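# Hang the wine glass upside down on the rack

## Task

Pick up the wine glass lying or standing on the table and hang it inverted on the rack so its stem sits deep in an unoccupied curl and the glass contacts only the wire. It fails if the glass is thrown, dropped, or slides out of the gripper by more than about a thumb's length, or if any glass standing on its foot tips over while no gripper holds it; any glass may also fail if it strikes something it was not already touching with the force of a thumb-length drop. The rack must stay upright, the glass already on the rack must remain hanging straight in its curl, nothing may go off the table, and the result must hold without the robot's support: release the glass and move the grippers away at the end.

## Robot and tools

Robot: two arms, left_arm and right_arm, each with six revolute joints and a parallel gripper. The left arm sits on the +y side; the names do not describe image sides.

Frame: one shared world frame. Origin on the table surface midway between the arms, +x out over the table, +z up. Result lines report each gripper as end_effector_position (metres, world frame) and end_effector_quat_wxyz. That point lies between the finger pads, roughly 1 cm short of the fingertips. The gripper's fingers extend along its own +z and close along its own y. Reported hand positions can be somewhat wrong, more so when the arm is stretched far.

Tool execute_actions, argument actions: a list holding zero or one item.
- Empty list: no command, just returns the state.
- Move: {"rows": [...], "steps": n}, n from 1 to 15 (default 15), each step 1/30 s. rows holds 1 to 15 rows; each row drives one step, and the final row repeats for leftover steps.
- Wait: {"steps": n} with no rows, n up to 300; returns after that many steps since the previous result.
- Optional pictures (true/false) toggles camera images; they are included by default.
Each row is one flat list of 14 numbers covering both arms, even when only one moves: left_arm waist, shoulder, elbow, wrist pitch, wrist yaw, wrist roll, gripper opening, then the same seven for right_arm. The six joint values are absolute target angles in radians, the same quantities printed in Joint positions, not offsets. Stated ranges: waist -2.618 to 3.054, shoulder 0.000 to 3.142, elbow 0.000 to 3.142, wrist pitch -1.571 to 1.571, wrist yaw -1.571 to 1.571, wrist roll -2.094 to 2.094. True ends may differ by up to 0.036 rad. A target more than 0.036 rad beyond a stated end and farther out than the current angle makes the whole call refused (nothing is sent). Targets beyond the real end are clipped there and reported as "joint sent to its limit", possibly about an earlier action; absence of that line proves nothing. Opening is absolute, -1 closed to +1 fully open.

Motion limits: each step the joint target is capped at a lead over the measured angle (waist 0.202, shoulder 0.258, elbow 0.238, wrist pitch 0.573, wrist yaw and roll 0.522 rad), and targets implying more than 70 mm of hand travel are scaled back, so distant goals take several calls. Friction can leave a joint up to about 0.031 rad short, and tiny changes may not move it. Between calls, arms keep heading to the last row's target until they settle or a step is HELD; a new action is then needed to continue.

Gripping: grip_measured shows finger opening on the command scale; Joint positions gives the pad gap in metres (0.094 fully open). Away from the extremes, fingers go to where grip_measured equals your number. To hold, command about 0.03 below grip_measured; smaller margins grip more gently. Pad force tops out near 50-62 N (lower on some grippers, lower still on parts under 2 mm), with a brief spike on contact, so close gently on glass. Each gripper reading may carry a fixed error up to about 1 mm.

Result lines: state line per arm; Joint positions and Joint velocities per arm (joints in rad and rad/s, then pad gap in m and m/s); joint torques in the same joint order (whole drive output, with offsets and noise, not a clean contact signal); "joint command not followed" means the clearance check altered or blocked joint targets on some steps while the rest of the row ran; HELD marks steps where your row was partly or fully withheld. MOTOR HOT appears from 75 C; at 90 C that arm halts for 10 s, and at 100 C the arm goes limp and drops; these are reported as OVER-TEMPERATURE FAULT. Avoid holding loads longer than necessary.

Tool zoom_image: camera (cam_head_left, cam_head_right, cam_left_wrist, cam_right_wrist) and region [x0, y0, x1, y1] in that camera's pixels, origin top-left, no larger than 504 by 504. Head images are 504x504, wrist images 616x616 fisheye. Calibration (K, distortion, T_world_to_cam) is given per camera; head cameras may be off by a few degrees and millimetres, and wrist camera poses follow the arm's joint readings.

Tool finished_scene: argument scene, the integer number of the current scene. Sending a reply without any tool call ends everything.

Typical order: look, open a gripper, approach the glass, close gently, lift clear, turn it upside down, slide the stem into a free curl away from the other glass, lower until only the wire supports it, open, retract both arms, then finish.

Avoid: collisions between arms, knocking the rack or the hanging glass, tipping a standing glass, bumping glasses into anything, letting the glass slip, pushing anything off the table. A loose object may occasionally get nudged by an outside disturbance.

Each tool is called after "Request:" as name(argument=value, ...), one argument or row to a line, values as JSON.

## Session

Request:
execute_actions(
  actions=[],
)

Scene clock: 0.00 s of 4800.00 s.
left_arm: end_effector_position=(-0.0014, +0.6262, +0.1263) grip_measured=+1.000 end_effector_quat_wxyz=(+0.274, -0.073, +0.847, +0.451) | right_arm: end_effector_position=(+0.4600, -0.2740, +0.1632) grip_measured=+1.000 end_effector_quat_wxyz=(+0.610, -0.033, +0.670, +0.422)
Joint positions: left_arm=[1.475 1.232 0.484 0.22  0.491 1.207 0.094] | right_arm=[-0.354  1.917  0.554  1.521 -0.883  0.678  0.094]
Joint velocities: left_arm=[ 0.002 -0.022 -0.002 -0.051 -0.022 -0.037  0.   ] | right_arm=[ 0.012 -0.007 -0.017 -0.066  0.007 -0.081  0.   ]
Joint torques (N m, as the arm reports them, + toward a larger angle): no reading
camera_calibration (this result's frames):
cam_left_wrist: T_world_to_cam=[[0.447248, -0.536793, -0.715418, 0.430799], [-0.861445, -0.473688, -0.18312, 0.346277], [-0.240588, 0.698193, -0.674273, -0.247066], [0, 0, 0, 1]] pos_world=[0.0461838, 0.567777, 0.205021]
cam_right_wrist: T_world_to_cam=[[0.509247, -0.719152, -0.472744, -0.355089], [-0.54888, 0.151693, -0.822022, 0.474375], [0.662871, 0.678092, -0.317479, 0.0233765], [0, 0, 0, 1]] pos_world=[0.425708, -0.343174, 0.229502]

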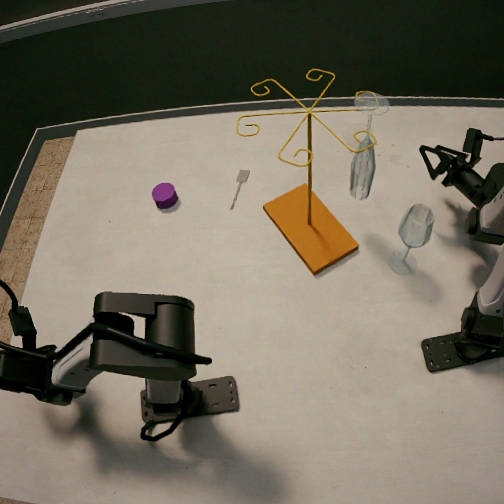

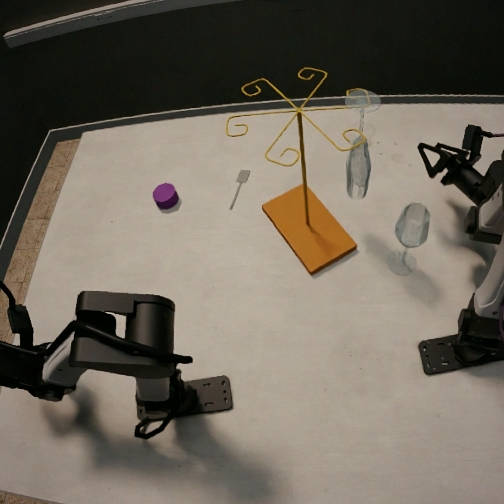

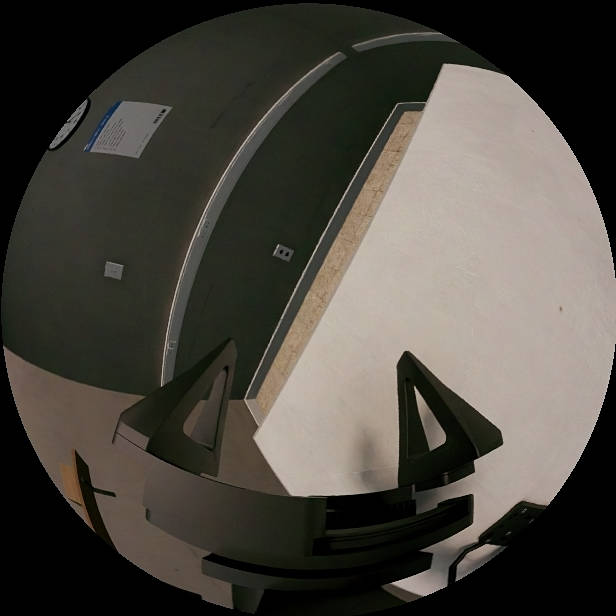

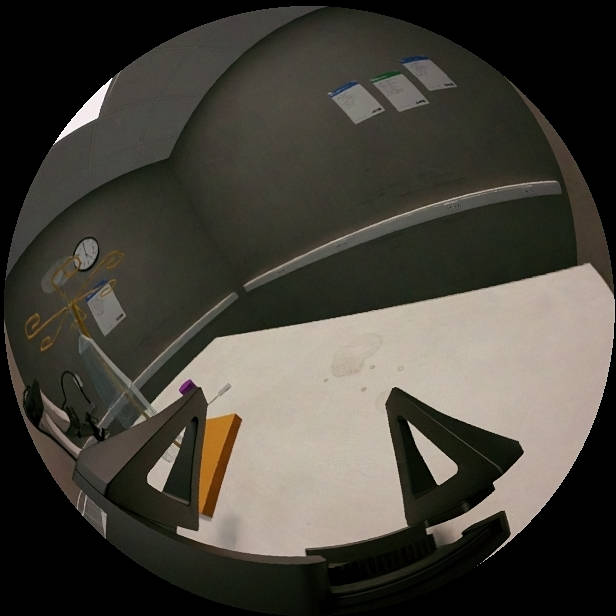

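Request:
zoom_image(
  camera="cam_head_left",
  region=[220, 50, 460, 290],
)

Region (220, 50, 460, 290) of cam_head_left's 504x504 image, scaled by 2.100, with more detail than that image has.

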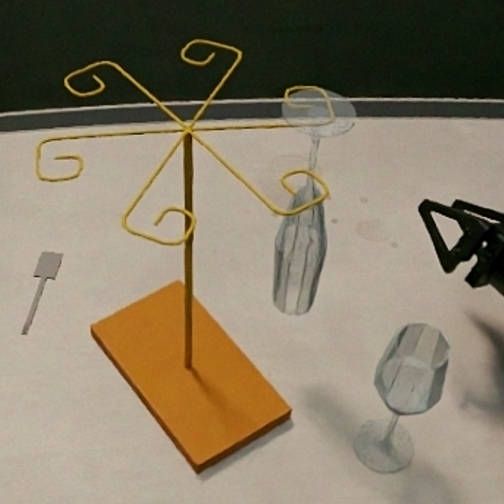

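Request:
execute_actions(
  actions=[
    {"rows":[[1.475,1.232,0.484,0.22,0.491,1.207,1,-0.354,1.176,0.87,-0.88,1.57,1.2,1]]},
  ],
  pictures=false,
)

Request:
execute_actions(
  actions=[
    {"steps":30},
  ],
  pictures=false,
)

Request:
execute_actions(
  actions=[
    {"rows":[[1.475,1.232,0.484,0.22,0.491,1.207,1,1.27,1.176,0.87,-0.88,1.57,1.2,1]]},
  ],
  pictures=false,
)

Request:
execute_actions(
  actions=[
    {"steps":25},
  ],
)

Scene clock: 7.97 s of 4800.00 s.
left_arm: end_effector_position=(-0.0014, +0.6262, +0.1263) grip_measured=+1.000 end_effector_quat_wxyz=(+0.274, -0.073, +0.847, +0.451) | right_arm: end_effector_position=(+0.4222, -0.4495, +0.3471) grip_measured=+1.000 end_effector_quat_wxyz=(+0.672, +0.522, +0.476, +0.222)
Joint positions: left_arm=[1.475 1.232 0.484 0.22  0.491 1.207 0.094] | right_arm=[-0.351  1.15   0.88   0.271  0.281  1.151  0.094]
Joint velocities: left_arm=[-0.002  0.027  0.007 -0.051 -0.037 -0.007  0.   ] | right_arm=[-0.017 -0.002  0.012 -1.722  1.81   0.183  0.   ]
Joint torques (N m, as the arm reports them, + toward a larger angle): left_arm=[ 0.02 -5.13  8.54  1.77  0.15 -0.08] | right_arm=[-0.48 -2.63  8.6   1.55  0.02  0.04]
Steps of this call (steps 1 to 90: nothing new was sent; then 4.47 s passed at rest; steps 91 to 105: all 15 steps of this action). Readings (joint positions):
91: left_arm=[1.475 1.232 0.484 0.220 0.491 1.207] | right_arm=[-0.352 1.897 0.566 1.468 -0.848 0.723]
92: left_arm=[1.475 1.232 0.484 0.220 0.491 1.207] | right_arm=[-0.351 1.862 0.596 1.373 -0.788 0.783]
94: left_arm=[1.475 1.232 0.484 0.220 0.491 1.207] | right_arm=[-0.351 1.775 0.680 1.209 -0.662 0.881]
98: left_arm=[1.475 1.232 0.484 0.220 0.491 1.207] | right_arm=[-0.351 1.500 0.826 0.789 -0.303 1.053]
105: the state above

Scene clock: 8.97 s of 4800.00 s.
left_arm: end_effector_position=(-0.0014, +0.6262, +0.1263) grip_measured=+1.000 end_effector_quat_wxyz=(+0.274, -0.073, +0.847, +0.451) | right_arm: end_effector_position=(+0.1956, -0.5235, +0.2727) grip_measured=+1.000 end_effector_quat_wxyz=(+0.449, +0.570, +0.436, -0.533)
Joint positions: left_arm=[1.475 1.232 0.484 0.22  0.491 1.207 0.094] | right_arm=[-0.351  1.162  0.88  -0.863  1.538  1.192  0.094]
Joint velocities: left_arm=[-0.012 -0.007 -0.007  0.022 -0.037 -0.022  0.   ] | right_arm=[-0.012 -0.012  0.012 -0.037  0.139 -0.007  0.   ]
Joint torques (N m, as the arm reports them, + toward a larger angle): left_arm=[ 0.01 -5.14  8.54  1.77  0.15 -0.07] | right_arm=[-0.57 -1.83  6.98  0.61  0.57  0.11]
joint sent to its limit (right arm) — the command would take joint 5 (wrist yaw) past its upper limit, so that joint was sent only as far as its limit.
Steps of this call (steps 1 to 30: the robot went on to your last target). Readings (joint positions):
1: left_arm=[1.475 1.232 0.484 0.220 0.491 1.207] | right_arm=[-0.351 1.151 0.880 0.204 0.343 1.156]
2: left_arm=[1.475 1.232 0.484 0.220 0.491 1.207] | right_arm=[-0.351 1.154 0.880 0.130 0.407 1.161]
4: left_arm=[1.475 1.232 0.484 0.220 0.491 1.207] | right_arm=[-0.351 1.156 0.880 -0.019 0.539 1.168]
8: left_arm=[1.475 1.232 0.484 0.220 0.491 1.207] | right_arm=[-0.351 1.156 0.880 -0.350 0.833 1.180]
30: the state above

Scene clock: 9.47 s of 4800.00 s.
left_arm: end_effector_position=(-0.0014, +0.6262, +0.1263) grip_measured=+1.000 end_effector_quat_wxyz=(+0.274, -0.073, +0.847, +0.451) | right_arm: end_effector_position=(+0.3016, -0.2780, +0.2732) grip_measured=+1.000 end_effector_quat_wxyz=(+0.658, +0.268, +0.664, -0.233)
Joint positions: left_arm=[1.475 1.232 0.484 0.22  0.491 1.207 0.094] | right_arm=[ 0.715  1.162  0.88  -0.868  1.542  1.193  0.094]
Joint velocities: left_arm=[ 0.012 -0.002 -0.012  0.051  0.037  0.007  0.   ] | right_arm=[ 2.117 -0.007 -0.012 -0.007  0.007  0.007  0.   ]
Joint torques (N m, as the arm reports them, + toward a larger angle): left_arm=[ 0.01 -5.14  8.54  1.76  0.15 -0.07] | right_arm=[-0.33 -1.84  7.01  0.65  0.58  0.09]
joint sent to its limit (right arm) — the command would take joint 5 (wrist yaw) past its upper limit, so that joint was sent only as far as its limit.
Steps of this call (steps 1 to 15: all 15 steps of this action). Readings (joint positions):
1: left_arm=[1.475 1.232 0.484 0.220 0.491 1.207] | right_arm=[-0.324 1.162 0.880 -0.866 1.539 1.193]
2: left_arm=[1.475 1.232 0.484 0.220 0.491 1.207] | right_arm=[-0.255 1.162 0.880 -0.868 1.541 1.193]
4: left_arm=[1.475 1.232 0.484 0.220 0.491 1.207] | right_arm=[-0.105 1.162 0.880 -0.868 1.541 1.193]
8: left_arm=[1.475 1.232 0.484 0.220 0.491 1.207] | right_arm=[0.193 1.162 0.880 -0.868 1.541 1.193]
15: the state above

Scene clock: 10.30 s of 4800.00 s.
left_arm: end_effector_position=(-0.0014, +0.6262, +0.1263) grip_measured=+1.000 end_effector_quat_wxyz=(+0.274, -0.073, +0.847, +0.451) | right_arm: end_effector_position=(+0.2457, -0.1459, +0.2733) grip_measured=+1.000 end_effector_quat_wxyz=(+0.697, +0.077, +0.712, -0.045)
Joint positions: left_arm=[1.475 1.232 0.484 0.22  0.491 1.207 0.094] | right_arm=[ 1.268  1.162  0.88  -0.868  1.543  1.193  0.094]
Joint velocities: left_arm=[-0.002 -0.007 -0.022 -0.051  0.022  0.007  0.   ] | right_arm=[-0.002 -0.017  0.002 -0.022 -0.051 -0.037  0.   ]
Joint torques (N m, as the arm reports them, + toward a larger angle): left_arm=[ 0.01 -5.13  8.53  1.76  0.15 -0.07] | right_arm=[-0.18 -1.83  7.04  0.64  0.57  0.1 ]
joint sent to its limit (right arm) — the command would take joint 5 (wrist yaw) past its upper limit, so that joint was sent only as far as its limit.
Steps of this call (steps 1 to 25: the robot went on to your last target). Readings (joint positions):
1: left_arm=[1.475 1.232 0.484 0.220 0.491 1.207] | right_arm=[0.790 1.162 0.880 -0.868 1.542 1.193]
2: left_arm=[1.475 1.232 0.484 0.220 0.491 1.207] | right_arm=[0.865 1.162 0.880 -0.868 1.542 1.193]
4: left_arm=[1.475 1.232 0.484 0.220 0.491 1.207] | right_arm=[1.014 1.162 0.880 -0.868 1.542 1.193]
8: left_arm=[1.475 1.232 0.484 0.220 0.491 1.207] | right_arm=[1.251 1.162 0.880 -0.868 1.542 1.193]
25: the state above
camera_calibration (this result's frames):
cam_left_wrist: T_world_to_cam=[[0.447248, -0.536793, -0.715418, 0.430799], [-0.861445, -0.473688, -0.18312, 0.346277], [-0.240588, 0.698193, -0.674273, -0.247066], [0, 0, 0, 1]] pos_world=[0.0461838, 0.567777, 0.205021]
cam_right_wrist: T_world_to_cam=[[-0.24958, -0.967985, 0.0267258, -0.088071], [-0.43744, 0.0880787, -0.894923, 0.411131], [0.863919, -0.235046, -0.445419, -0.0341749], [0, 0, 0, 1]] pos_world=[0.187389, -0.129496, 0.355062]

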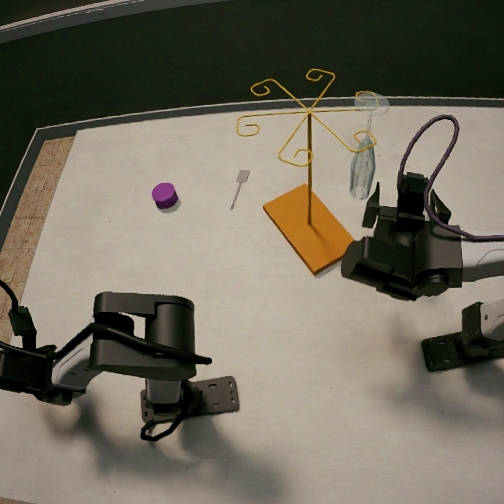

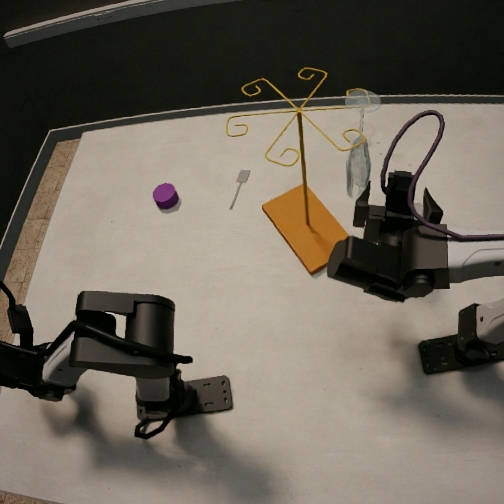

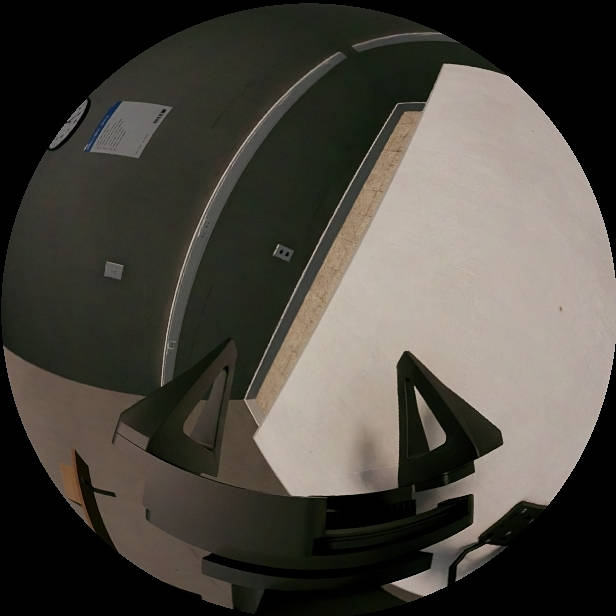

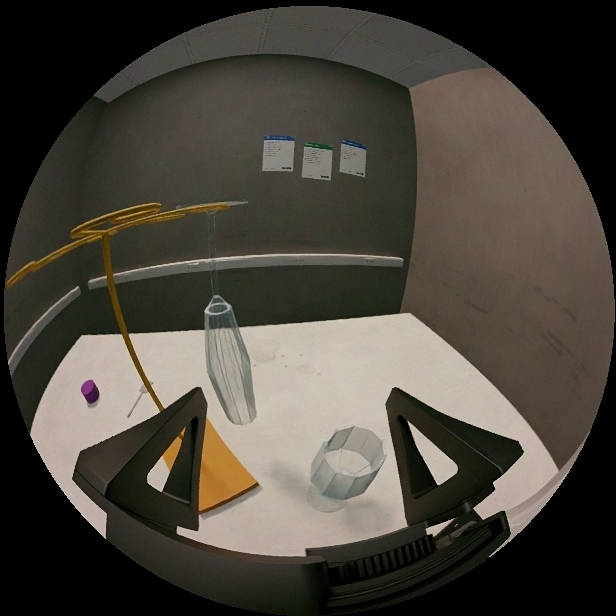

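Request:
execute_actions(
  actions=[
    {"rows":[[1.475,1.232,0.484,0.22,0.491,1.207,1,1.19,1.06,0.76,-0.88,1.57,1.2,1],[1.475,1.232,0.484,0.22,0.491,1.207,1,1.19,1.06,0.76,-0.88,1.57,1.2,1],[1.475,1.232,0.484,0.22,0.491,1.207,1,1.19,1.06,0.76,-0.88,1.57,1.2,1],[1.475,1.232,0.484,0.22,0.491,1.207,1,1.19,1.06,0.76,-0.88,1.57,1.2,1],[1.475,1.232,0.484,0.22,0.491,1.207,1,1.19,1.06,0.76,-0.88,1.57,1.2,1],[1.475,1.232,0.484,0.22,0.491,1.207,1,1.19,1.06,0.76,-0.88,1.57,1.2,1],[1.475,1.232,0.484,0.22,0.491,1.207,1,1.19,1.06,0.76,-0.88,1.57,1.2,1],[1.475,1.232,0.484,0.22,0.491,1.207,1,1.19,1.09,0.71,-0.81,1.57,1.2,1],[1.475,1.232,0.484,0.22,0.491,1.207,1,1.19,1.11,0.665,-0.75,1.57,1.2,1],[1.475,1.232,0.484,0.22,0.491,1.207,1,1.19,1.13,0.62,-0.69,1.57,1.2,1],[1.475,1.232,0.484,0.22,0.491,1.207,1,1.19,1.14,0.59,-0.64,1.57,1.2,1]]},
  ],
)

Scene clock: 12.57 s of 4800.00 s.
left_arm: end_effector_position=(-0.0014, +0.6262, +0.1263) grip_measured=+1.000 end_effector_quat_wxyz=(+0.274, -0.073, +0.847, +0.451) | right_arm: end_effector_position=(+0.2506, -0.1862, +0.2058) grip_measured=+1.000 end_effector_quat_wxyz=(+0.691, +0.067, +0.712, -0.108)
Joint positions: left_arm=[1.475 1.232 0.484 0.22  0.491 1.207 0.094] | right_arm=[ 1.195  1.131  0.6   -0.725  1.547  1.194  0.094]
Joint velocities: left_arm=[-0.012 -0.012 -0.012 -0.095 -0.125  0.051  0.   ] | right_arm=[ 0.007  0.046 -0.12   0.256 -0.007  0.007  0.   ]
Joint torques (N m, as the arm reports them, + toward a larger angle): left_arm=[ 0.02 -5.13  8.54  1.76  0.15 -0.07] | right_arm=[-0.7  -2.02  7.31  1.13  0.58  0.08]
joint sent to its limit (right arm) — the command would take joint 5 (wrist yaw) past its upper limit, so that joint was sent only as far as its limit.
Steps of this call (steps 1 to 15: the robot went on to your last target; steps 16 to 53: nothing new was sent; steps 54 to 68: all 15 steps of this action). Readings (joint positions):
54: left_arm=[1.475 1.232 0.484 0.220 0.491 1.207] | right_arm=[1.259 1.151 0.866 -0.858 1.544 1.193]
55: left_arm=[1.475 1.232 0.484 0.220 0.491 1.207] | right_arm=[1.237 1.127 0.837 -0.856 1.544 1.193]
57: left_arm=[1.475 1.232 0.484 0.220 0.491 1.207] | right_arm=[1.202 1.087 0.791 -0.870 1.544 1.193]
61: left_arm=[1.475 1.232 0.484 0.220 0.491 1.207] | right_arm=[1.195 1.079 0.772 -0.867 1.547 1.194]
68: the state above
camera_calibration (this result's frames):
cam_left_wrist: T_world_to_cam=[[0.447248, -0.536793, -0.715418, 0.430799], [-0.861445, -0.473688, -0.18312, 0.346277], [-0.240588, 0.698193, -0.674273, -0.247066], [0, 0, 0, 1]] pos_world=[0.0461838, 0.567777, 0.205021]
cam_right_wrist: T_world_to_cam=[[-0.318825, -0.938706, 0.131081, -0.122703], [-0.449945, 0.0281763, -0.892612, 0.347917], [0.834206, -0.343566, -0.431349, -0.0935519], [0, 0, 0, 1]] pos_world=[0.195464, -0.157127, 0.286286]

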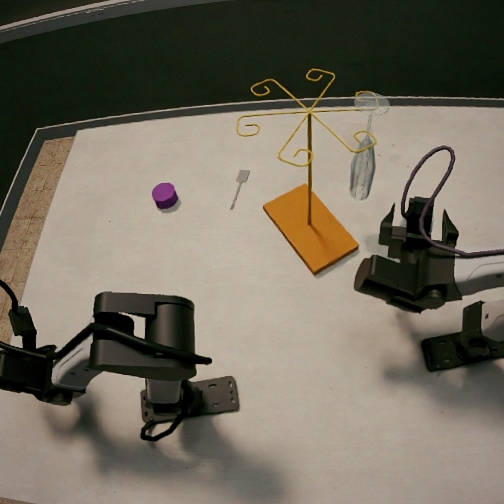

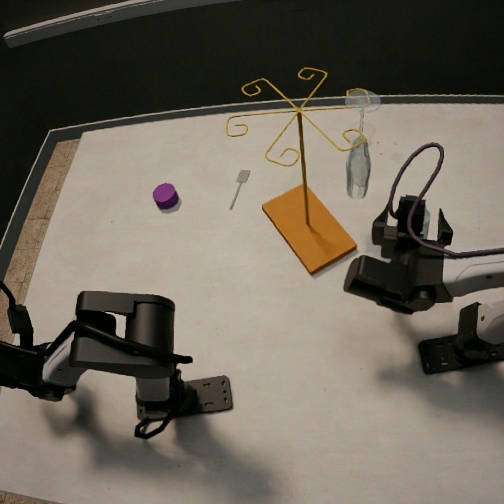

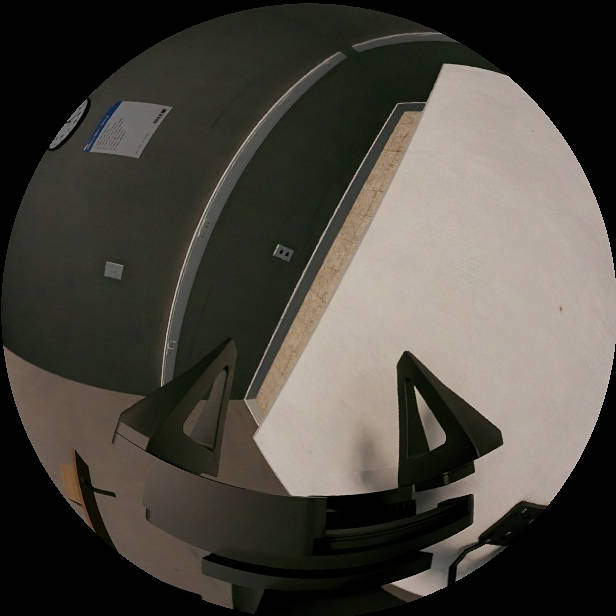

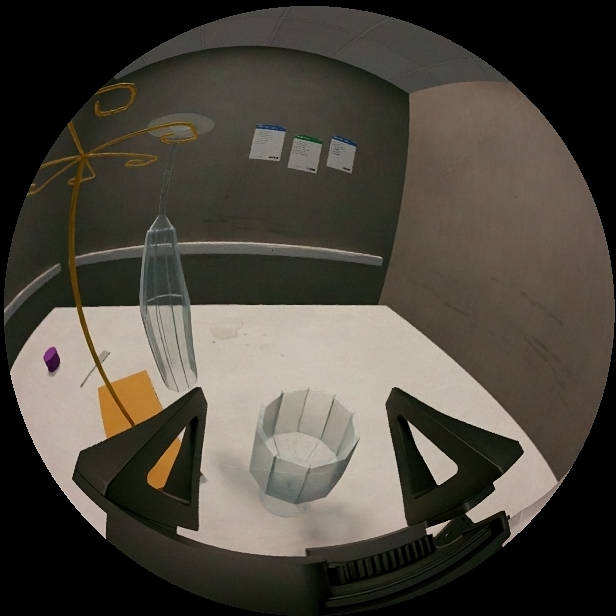

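Request:
execute_actions(
  actions=[
    {"rows":[[1.475,1.232,0.484,0.22,0.491,1.207,1,1.19,1.16,0.56,-0.58,1.57,1.2,1],[1.475,1.232,0.484,0.22,0.491,1.207,1,1.19,1.19,0.53,-0.52,1.57,1.2,1],[1.475,1.232,0.484,0.22,0.491,1.207,1,1.19,1.22,0.5,-0.46,1.57,1.2,1],[1.475,1.232,0.484,0.22,0.491,1.207,1,1.19,1.25,0.47,-0.41,1.57,1.2,1],[1.475,1.232,0.484,0.22,0.491,1.207,1,1.19,1.28,0.44,-0.36,1.57,1.2,1],[1.475,1.232,0.484,0.22,0.491,1.207,1,1.19,1.3,0.41,-0.3,1.57,1.2,1],[1.475,1.232,0.484,0.22,0.491,1.207,1,1.19,1.33,0.37,-0.23,1.57,1.2,1]]},
  ],
)

Scene clock: 15.40 s of 4800.00 s.
left_arm: end_effector_position=(-0.0014, +0.6262, +0.1263) grip_measured=+1.000 end_effector_quat_wxyz=(+0.274, -0.073, +0.847, +0.451) | right_arm: end_effector_position=(+0.2505, -0.1864, +0.1326) grip_measured=+1.000 end_effector_quat_wxyz=(+0.692, +0.075, +0.711, -0.100)
Joint positions: left_arm=[1.475 1.232 0.484 0.22  0.491 1.207 0.094] | right_arm=[ 1.195  1.322  0.378 -0.29   1.547  1.194  0.094]
Joint velocities: left_arm=[ 0.007  0.012 -0.007 -0.007 -0.007  0.007  0.   ] | right_arm=[-0.007 -0.002  0.007  0.315 -0.007  0.022  0.   ]
Joint torques (N m, as the arm reports them, + toward a larger angle): left_arm=[ 0.01 -5.13  8.54  1.77  0.15 -0.07] | right_arm=[-0.68 -2.32  5.39  0.87  0.55  0.09]
joint sent to its limit (right arm) — the command would take joint 5 (wrist yaw) past its upper limit, so that joint was sent only as far as its limit.
Steps of this call (steps 1 to 30: the robot went on to your last target; steps 31 to 70: nothing new was sent; steps 71 to 85: all 15 steps of this action). Readings (joint positions):
71: left_arm=[1.475 1.232 0.484 0.220 0.491 1.207] | right_arm=[1.195 1.132 0.596 -0.653 1.548 1.194]
72: left_arm=[1.475 1.232 0.484 0.220 0.491 1.207] | right_arm=[1.195 1.137 0.588 -0.632 1.550 1.194]
74: left_arm=[1.475 1.232 0.484 0.220 0.491 1.207] | right_arm=[1.195 1.174 0.552 -0.563 1.555 1.194]
78: left_arm=[1.475 1.232 0.484 0.220 0.491 1.207] | right_arm=[1.195 1.293 0.425 -0.402 1.552 1.194]
85: the state above
camera_calibration (this result's frames):
cam_left_wrist: T_world_to_cam=[[0.447248, -0.536793, -0.715418, 0.430799], [-0.861445, -0.473688, -0.18312, 0.346277], [-0.240588, 0.698193, -0.674273, -0.247066], [0, 0, 0, 1]] pos_world=[0.0461838, 0.567777, 0.205021]
cam_right_wrist: T_world_to_cam=[[-0.319537, -0.941395, 0.108038, -0.11066], [-0.444684, 0.0482959, -0.894385, 0.285237], [0.836751, -0.333832, -0.434055, -0.123618], [0, 0, 0, 1]] pos_world=[0.194918, -0.159218, 0.21341]

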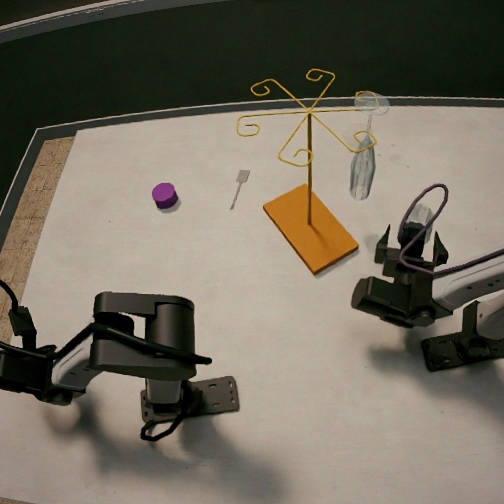

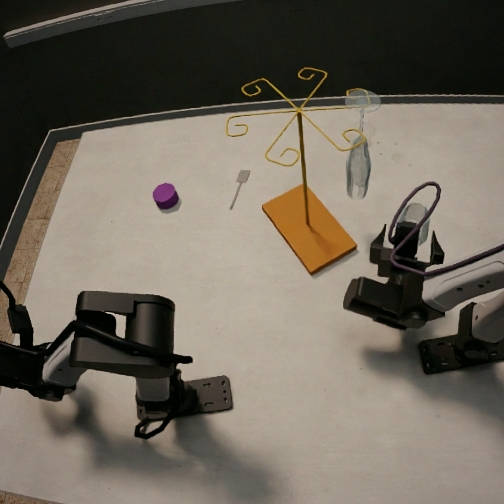

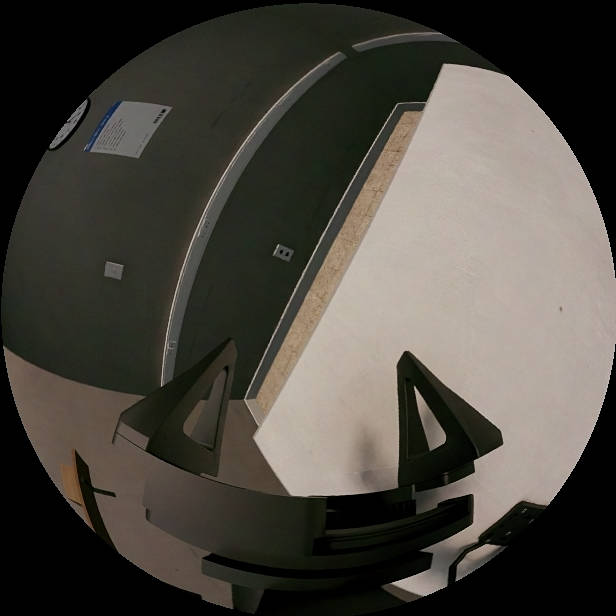

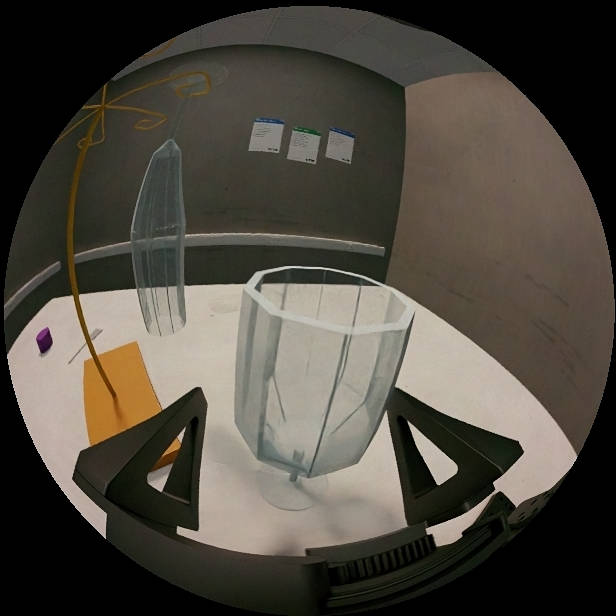

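Request:
execute_actions(
  actions=[
    {"rows":[[1.475,1.232,0.484,0.22,0.491,1.207,1,1.19,1.33,0.37,-0.23,1.57,1.2,0.8],[1.475,1.232,0.484,0.22,0.491,1.207,1,1.19,1.33,0.37,-0.23,1.57,1.2,0.65],[1.475,1.232,0.484,0.22,0.491,1.207,1,1.19,1.33,0.37,-0.23,1.57,1.2,0.5]],"steps":15},
  ],
)

Scene clock: 19.53 s of 4800.00 s.
left_arm: end_effector_position=(-0.0014, +0.6262, +0.1263) grip_measured=+1.000 end_effector_quat_wxyz=(+0.274, -0.073, +0.847, +0.451) | right_arm: end_effector_position=(+0.2512, -0.1840, +0.1341) grip_measured=+0.503 end_effector_quat_wxyz=(+0.695, +0.088, +0.708, -0.087)
Joint positions: left_arm=[1.475 1.232 0.484 0.22  0.491 1.207 0.094] | right_arm=[ 1.195  1.322  0.378 -0.252  1.55   1.194  0.071]
Joint velocities: left_arm=[ 0.007  0.007 -0.007 -0.022  0.022 -0.022  0.   ] | right_arm=[-0.002  0.012  0.002  0.051 -0.007  0.081 -0.001]
Joint torques (N m, as the arm reports them, + toward a larger angle): left_arm=[ 0.01 -5.14  8.53  1.77  0.14 -0.08] | right_arm=[-0.71 -2.33  5.42  0.96  0.52  0.09]
joint sent to its limit (right arm) — the command would take joint 5 (wrist yaw) past its upper limit, so that joint was sent only as far as its limit.
Steps of this call (steps 1 to 30: the robot went on to your last target; steps 31 to 109: nothing new was sent; steps 110 to 124: all 15 steps of this action). Readings (joint positions):
110: left_arm=[1.475 1.232 0.484 0.220 0.491 1.207] | right_arm=[1.195 1.322 0.378 -0.252 1.547 1.194]
111: left_arm=[1.475 1.232 0.484 0.220 0.491 1.207] | right_arm=[1.195 1.322 0.378 -0.252 1.549 1.194]
113: left_arm=[1.475 1.232 0.484 0.220 0.491 1.207] | right_arm=[1.195 1.322 0.378 -0.252 1.550 1.194]
117: left_arm=[1.475 1.232 0.484 0.220 0.491 1.207] | right_arm=[1.195 1.322 0.378 -0.252 1.550 1.194]
124: the state above
camera_calibration (this result's frames):
cam_left_wrist: T_world_to_cam=[[0.447248, -0.536793, -0.715418, 0.430799], [-0.861445, -0.473688, -0.18312, 0.346277], [-0.240588, 0.698193, -0.674273, -0.247066], [0, 0, 0, 1]] pos_world=[0.0461838, 0.567777, 0.205021]
cam_right_wrist: T_world_to_cam=[[-0.321845, -0.944176, 0.0703426, -0.103183], [-0.433857, 0.0810382, -0.89733, 0.290438], [0.841536, -0.31932, -0.435719, -0.121083], [0, 0, 0, 1]] pos_world=[0.194696, -0.159623, 0.215119]

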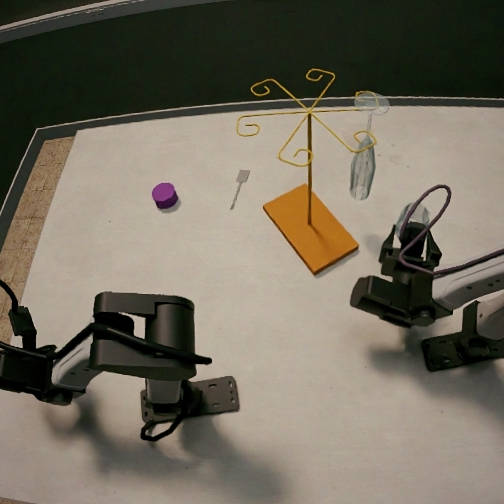

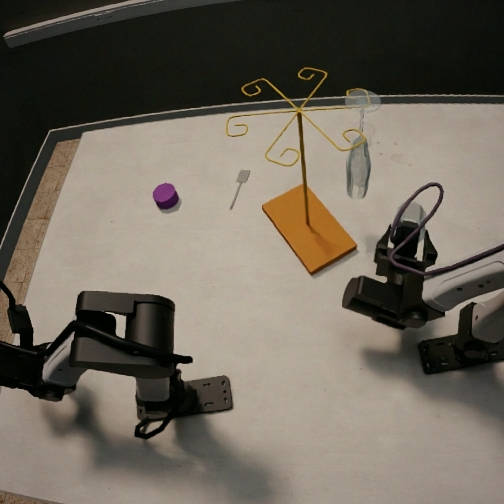

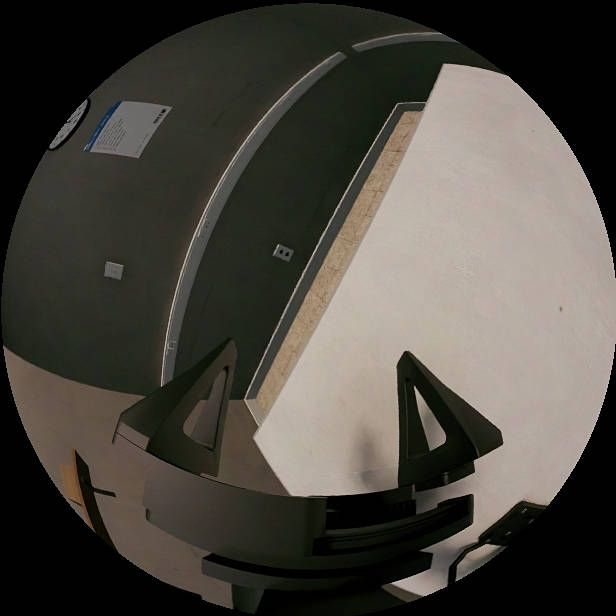

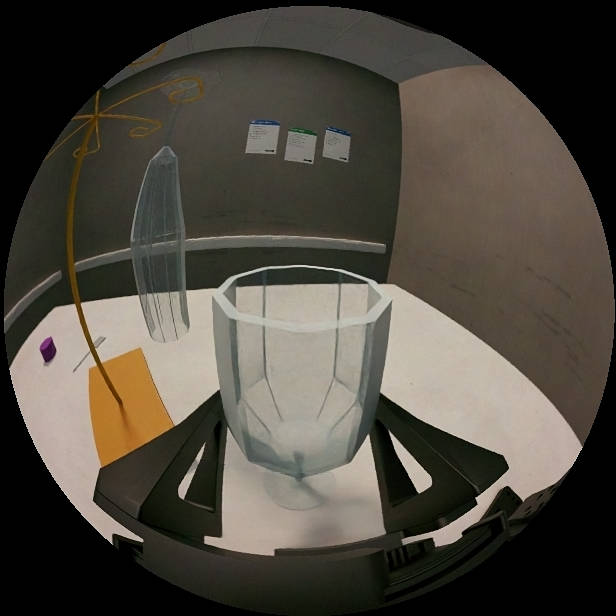

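Request:
execute_actions(
  actions=[
    {"rows":[[1.475,1.232,0.484,0.22,0.491,1.207,1,1.19,1.33,0.37,-0.23,1.57,1.2,0.45],[1.475,1.232,0.484,0.22,0.491,1.207,1,1.19,1.33,0.37,-0.23,1.57,1.2,0.42],[1.475,1.232,0.484,0.22,0.491,1.207,1,1.19,1.33,0.37,-0.23,1.57,1.2,0.39],[1.475,1.232,0.484,0.22,0.491,1.207,1,1.19,1.33,0.37,-0.23,1.57,1.2,0.36],[1.475,1.232,0.484,0.22,0.491,1.207,1,1.19,1.33,0.37,-0.23,1.57,1.2,0.33],[1.475,1.232,0.484,0.22,0.491,1.207,1,1.19,1.33,0.37,-0.23,1.57,1.2,0.30],[1.475,1.232,0.484,0.22,0.491,1.207,1,1.19,1.33,0.37,-0.23,1.57,1.2,0.27]],"steps":15},
  ],
  pictures=false,
)

Scene clock: 20.93 s of 4800.00 s.
left_arm: end_effector_position=(-0.0014, +0.6262, +0.1263) grip_measured=+1.000 end_effector_quat_wxyz=(+0.274, -0.073, +0.847, +0.451) | right_arm: end_effector_position=(+0.2512, -0.1840, +0.1342) grip_measured=+0.438 end_effector_quat_wxyz=(+0.695, +0.088, +0.708, -0.087)
Joint positions: left_arm=[1.475 1.232 0.484 0.22  0.491 1.207 0.094] | right_arm=[ 1.195  1.322  0.378 -0.252  1.55   1.194  0.068]
Joint velocities: left_arm=[ 0.022 -0.012  0.002 -0.066  0.022 -0.037  0.   ] | right_arm=[-0.012 -0.012  0.012 -0.037 -0.007  0.095  0.001]
Joint torques (N m, as the arm reports them, + toward a larger angle): left_arm=[ 0.02 -5.13  8.54  1.76  0.15 -0.07] | right_arm=[-0.67 -2.35  5.53  0.95  0.51  0.1 ]
joint sent to its limit (right arm) — the command would take joint 5 (wrist yaw) past its upper limit, so that joint was sent only as far as its limit.
Steps of this call (steps 1 to 15: the robot went on to your last target; steps 16 to 27: nothing new was sent; steps 28 to 42: all 15 steps of this action). Readings (joint positions):
28: left_arm=[1.475 1.232 0.484 0.220 0.491 1.207] | right_arm=[1.195 1.322 0.378 -0.252 1.550 1.194]
29: left_arm=[1.475 1.232 0.484 0.220 0.491 1.207] | right_arm=[1.195 1.322 0.378 -0.252 1.550 1.194]
31: left_arm=[1.475 1.232 0.484 0.220 0.491 1.207] | right_arm=[1.195 1.322 0.378 -0.252 1.550 1.194]
35: left_arm=[1.475 1.232 0.484 0.220 0.491 1.207] | right_arm=[1.195 1.322 0.378 -0.252 1.550 1.194]
42: the state above

Contact 0.438; hold 0.40 and lift.

Request:
execute_actions(
  actions=[
    {"rows":[[1.475,1.232,0.484,0.22,0.491,1.207,1,1.19,1.33,0.37,-0.23,1.57,1.2,0.40],[1.475,1.232,0.484,0.22,0.491,1.207,1,1.19,1.33,0.37,-0.23,1.57,1.2,0.40],[1.475,1.232,0.484,0.22,0.491,1.207,1,1.19,1.31,0.41,-0.29,1.57,1.2,0.40],[1.475,1.232,0.484,0.22,0.491,1.207,1,1.19,1.28,0.44,-0.35,1.57,1.2,0.40],[1.475,1.232,0.484,0.22,0.491,1.207,1,1.19,1.25,0.47,-0.42,1.57,1.2,0.40],[1.475,1.232,0.484,0.22,0.491,1.207,1,1.19,1.22,0.5,-0.48,1.57,1.2,0.40],[1.475,1.232,0.484,0.22,0.491,1.207,1,1.19,1.19,0.53,-0.54,1.57,1.2,0.40],[1.475,1.232,0.484,0.22,0.491,1.207,1,1.19,1.16,0.56,-0.6,1.57,1.2,0.40],[1.475,1.232,0.484,0.22,0.491,1.207,1,1.19,1.14,0.61,-0.67,1.57,1.2,0.40],[1.475,1.232,0.484,0.22,0.491,1.207,1,1.19,1.12,0.66,-0.74,1.57,1.2,0.40],[1.475,1.232,0.484,0.22,0.491,1.207,1,1.19,1.10,0.72,-0.82,1.57,1.2,0.40],[1.475,1.232,0.484,0.22,0.491,1.207,1,1.19,1.08,0.77,-0.89,1.57,1.2,0.40]],"steps":15},
  ],
  pictures=false,
)

Request:
execute_actions(
  actions=[
    {"rows":[[1.475,1.232,0.484,0.22,0.491,1.207,1,1.19,1.03,0.82,-0.99,1.57,1.2,0.40],[1.475,1.232,0.484,0.22,0.491,1.207,1,1.2,0.98,0.86,-1.08,1.57,1.2,0.40],[1.475,1.232,0.484,0.22,0.491,1.207,1,1.2,0.94,0.88,-1.14,1.57,1.2,0.40]],"steps":15},
  ],
)

Scene clock: 22.93 s of 4800.00 s.
left_arm: end_effector_position=(-0.0014, +0.6262, +0.1263) grip_measured=+1.000 end_effector_quat_wxyz=(+0.274, -0.073, +0.847, +0.451) | right_arm: end_effector_position=(+0.2543, -0.1720, +0.2499) grip_measured=+0.438 end_effector_quat_wxyz=(+0.694, +0.127, +0.708, -0.042)
Joint positions: left_arm=[1.475 1.232 0.484 0.22  0.491 1.207 0.094] | right_arm=[ 1.195  1.096  0.748 -0.732  1.532  1.198  0.068]
Joint velocities: left_arm=[ 0.012 -0.012 -0.002 -0.037  0.081  0.066  0.   ] | right_arm=[ 0.007 -0.266  0.398 -0.681  0.154  0.081 -0.001]
Joint torques (N m, as the arm reports them, + toward a larger angle): left_arm=[ 0.01 -5.14  8.54  1.77  0.15 -0.07] | right_arm=[-0.66 -2.35  7.56  0.26  0.48  0.04]
joint sent to its limit (right arm) — the command would take joint 5 (wrist yaw) past its upper limit, so that joint was sent only as far as its limit.
Steps of this call (steps 1 to 15: the robot went on to your last target; steps 16 to 45: nothing new was sent; steps 46 to 60: all 15 steps of this action). Readings (joint positions):
46: left_arm=[1.475 1.232 0.484 0.220 0.491 1.207] | right_arm=[1.195 1.322 0.378 -0.252 1.550 1.194]
47: left_arm=[1.475 1.232 0.484 0.220 0.491 1.207] | right_arm=[1.195 1.322 0.378 -0.252 1.550 1.194]
49: left_arm=[1.475 1.232 0.484 0.220 0.491 1.207] | right_arm=[1.195 1.319 0.383 -0.267 1.549 1.197]
53: left_arm=[1.475 1.232 0.484 0.220 0.491 1.207] | right_arm=[1.195 1.242 0.466 -0.419 1.527 1.197]
60: the state above

Scene clock: 23.43 s of 4800.00 s.
left_arm: end_effector_position=(-0.0014, +0.6262, +0.1263) grip_measured=+1.000 end_effector_quat_wxyz=(+0.274, -0.073, +0.847, +0.451) | right_arm: end_effector_position=(+0.2431, -0.2145, +0.2900) grip_measured=+0.438 end_effector_quat_wxyz=(+0.688, +0.085, +0.715, -0.086)
Joint positions: left_arm=[1.475 1.232 0.484 0.22  0.491 1.207 0.094] | right_arm=[ 1.195  0.947  0.857 -1.115  1.531  1.199  0.068]
Joint velocities: left_arm=[-0.012  0.007 -0.002  0.037  0.022 -0.022  0.   ] | right_arm=[-0.002  0.007 -0.022 -0.125 -0.022 -0.037  0.001]
Joint torques (N m, as the arm reports them, + toward a larger angle): left_arm=[ 0.01 -5.14  8.53  1.76  0.15 -0.08] | right_arm=[ 0.08 -1.67  9.75  0.58  0.68  0.04]
joint sent to its limit (right arm) — the command would take joint 5 (wrist yaw) past its upper limit, so that joint was sent only as far as its limit.
Steps of this call (steps 1 to 15: all 15 steps of this action). Readings (joint positions):
1: left_arm=[1.475 1.232 0.484 0.220 0.491 1.207] | right_arm=[1.195 1.085 0.763 -0.770 1.532 1.199]
2: left_arm=[1.475 1.232 0.484 0.220 0.491 1.207] | right_arm=[1.195 1.068 0.779 -0.826 1.527 1.199]
4: left_arm=[1.475 1.232 0.484 0.220 0.491 1.207] | right_arm=[1.195 1.010 0.816 -0.937 1.522 1.199]
8: left_arm=[1.475 1.232 0.484 0.220 0.491 1.207] | right_arm=[1.195 0.947 0.857 -1.049 1.533 1.199]
15: the state above
camera_calibration (this result's frames):
cam_left_wrist: T_world_to_cam=[[0.447248, -0.536793, -0.715418, 0.430799], [-0.861445, -0.473688, -0.18312, 0.346277], [-0.240588, 0.698193, -0.674273, -0.247066], [0, 0, 0, 1]] pos_world=[0.0461838, 0.567777, 0.205021]
cam_right_wrist: T_world_to_cam=[[-0.313908, -0.946366, 0.076512, -0.149769], [-0.451238, 0.0778004, -0.889006, 0.43041], [0.835372, -0.313591, -0.451458, -0.0487872], [0, 0, 0, 1]] pos_world=[0.187959, -0.190522, 0.372071]

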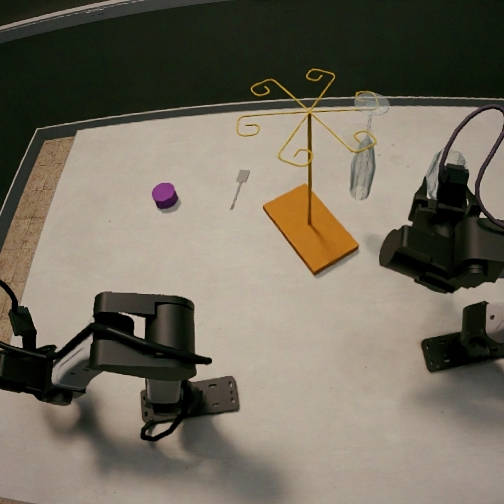

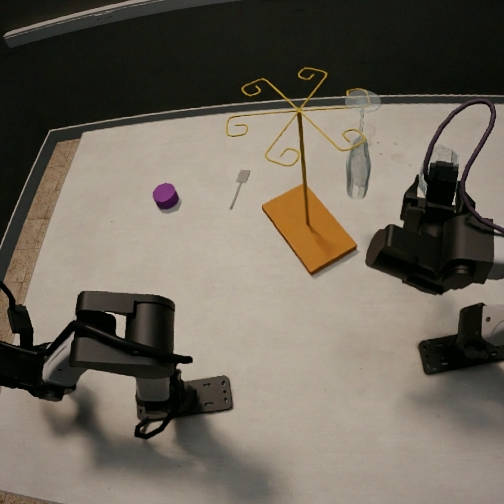

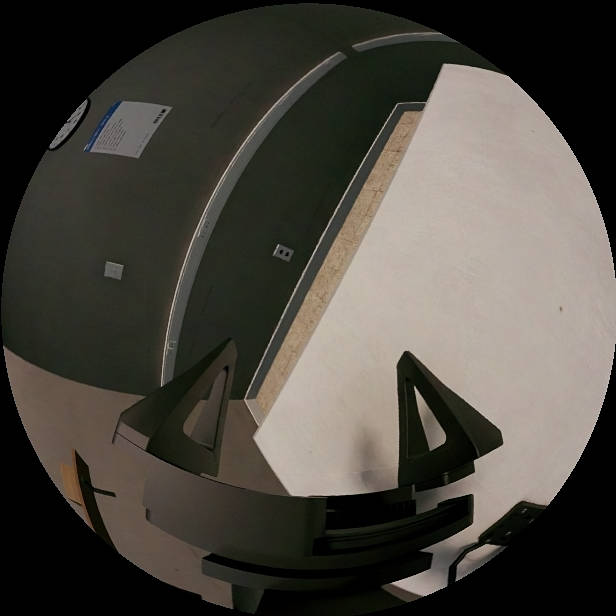

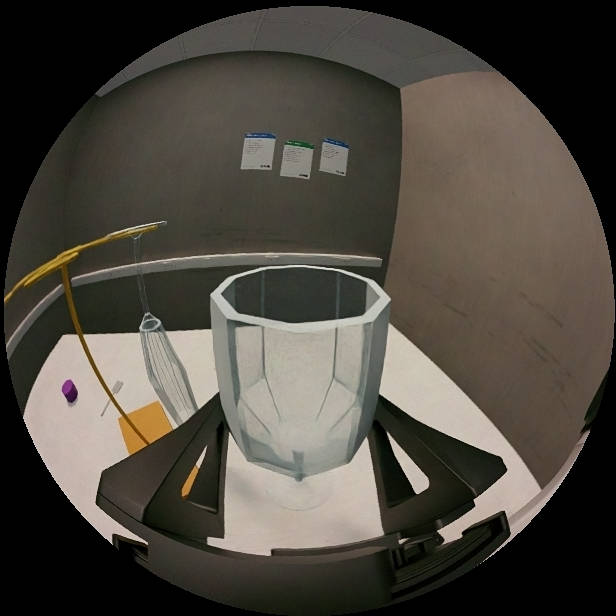

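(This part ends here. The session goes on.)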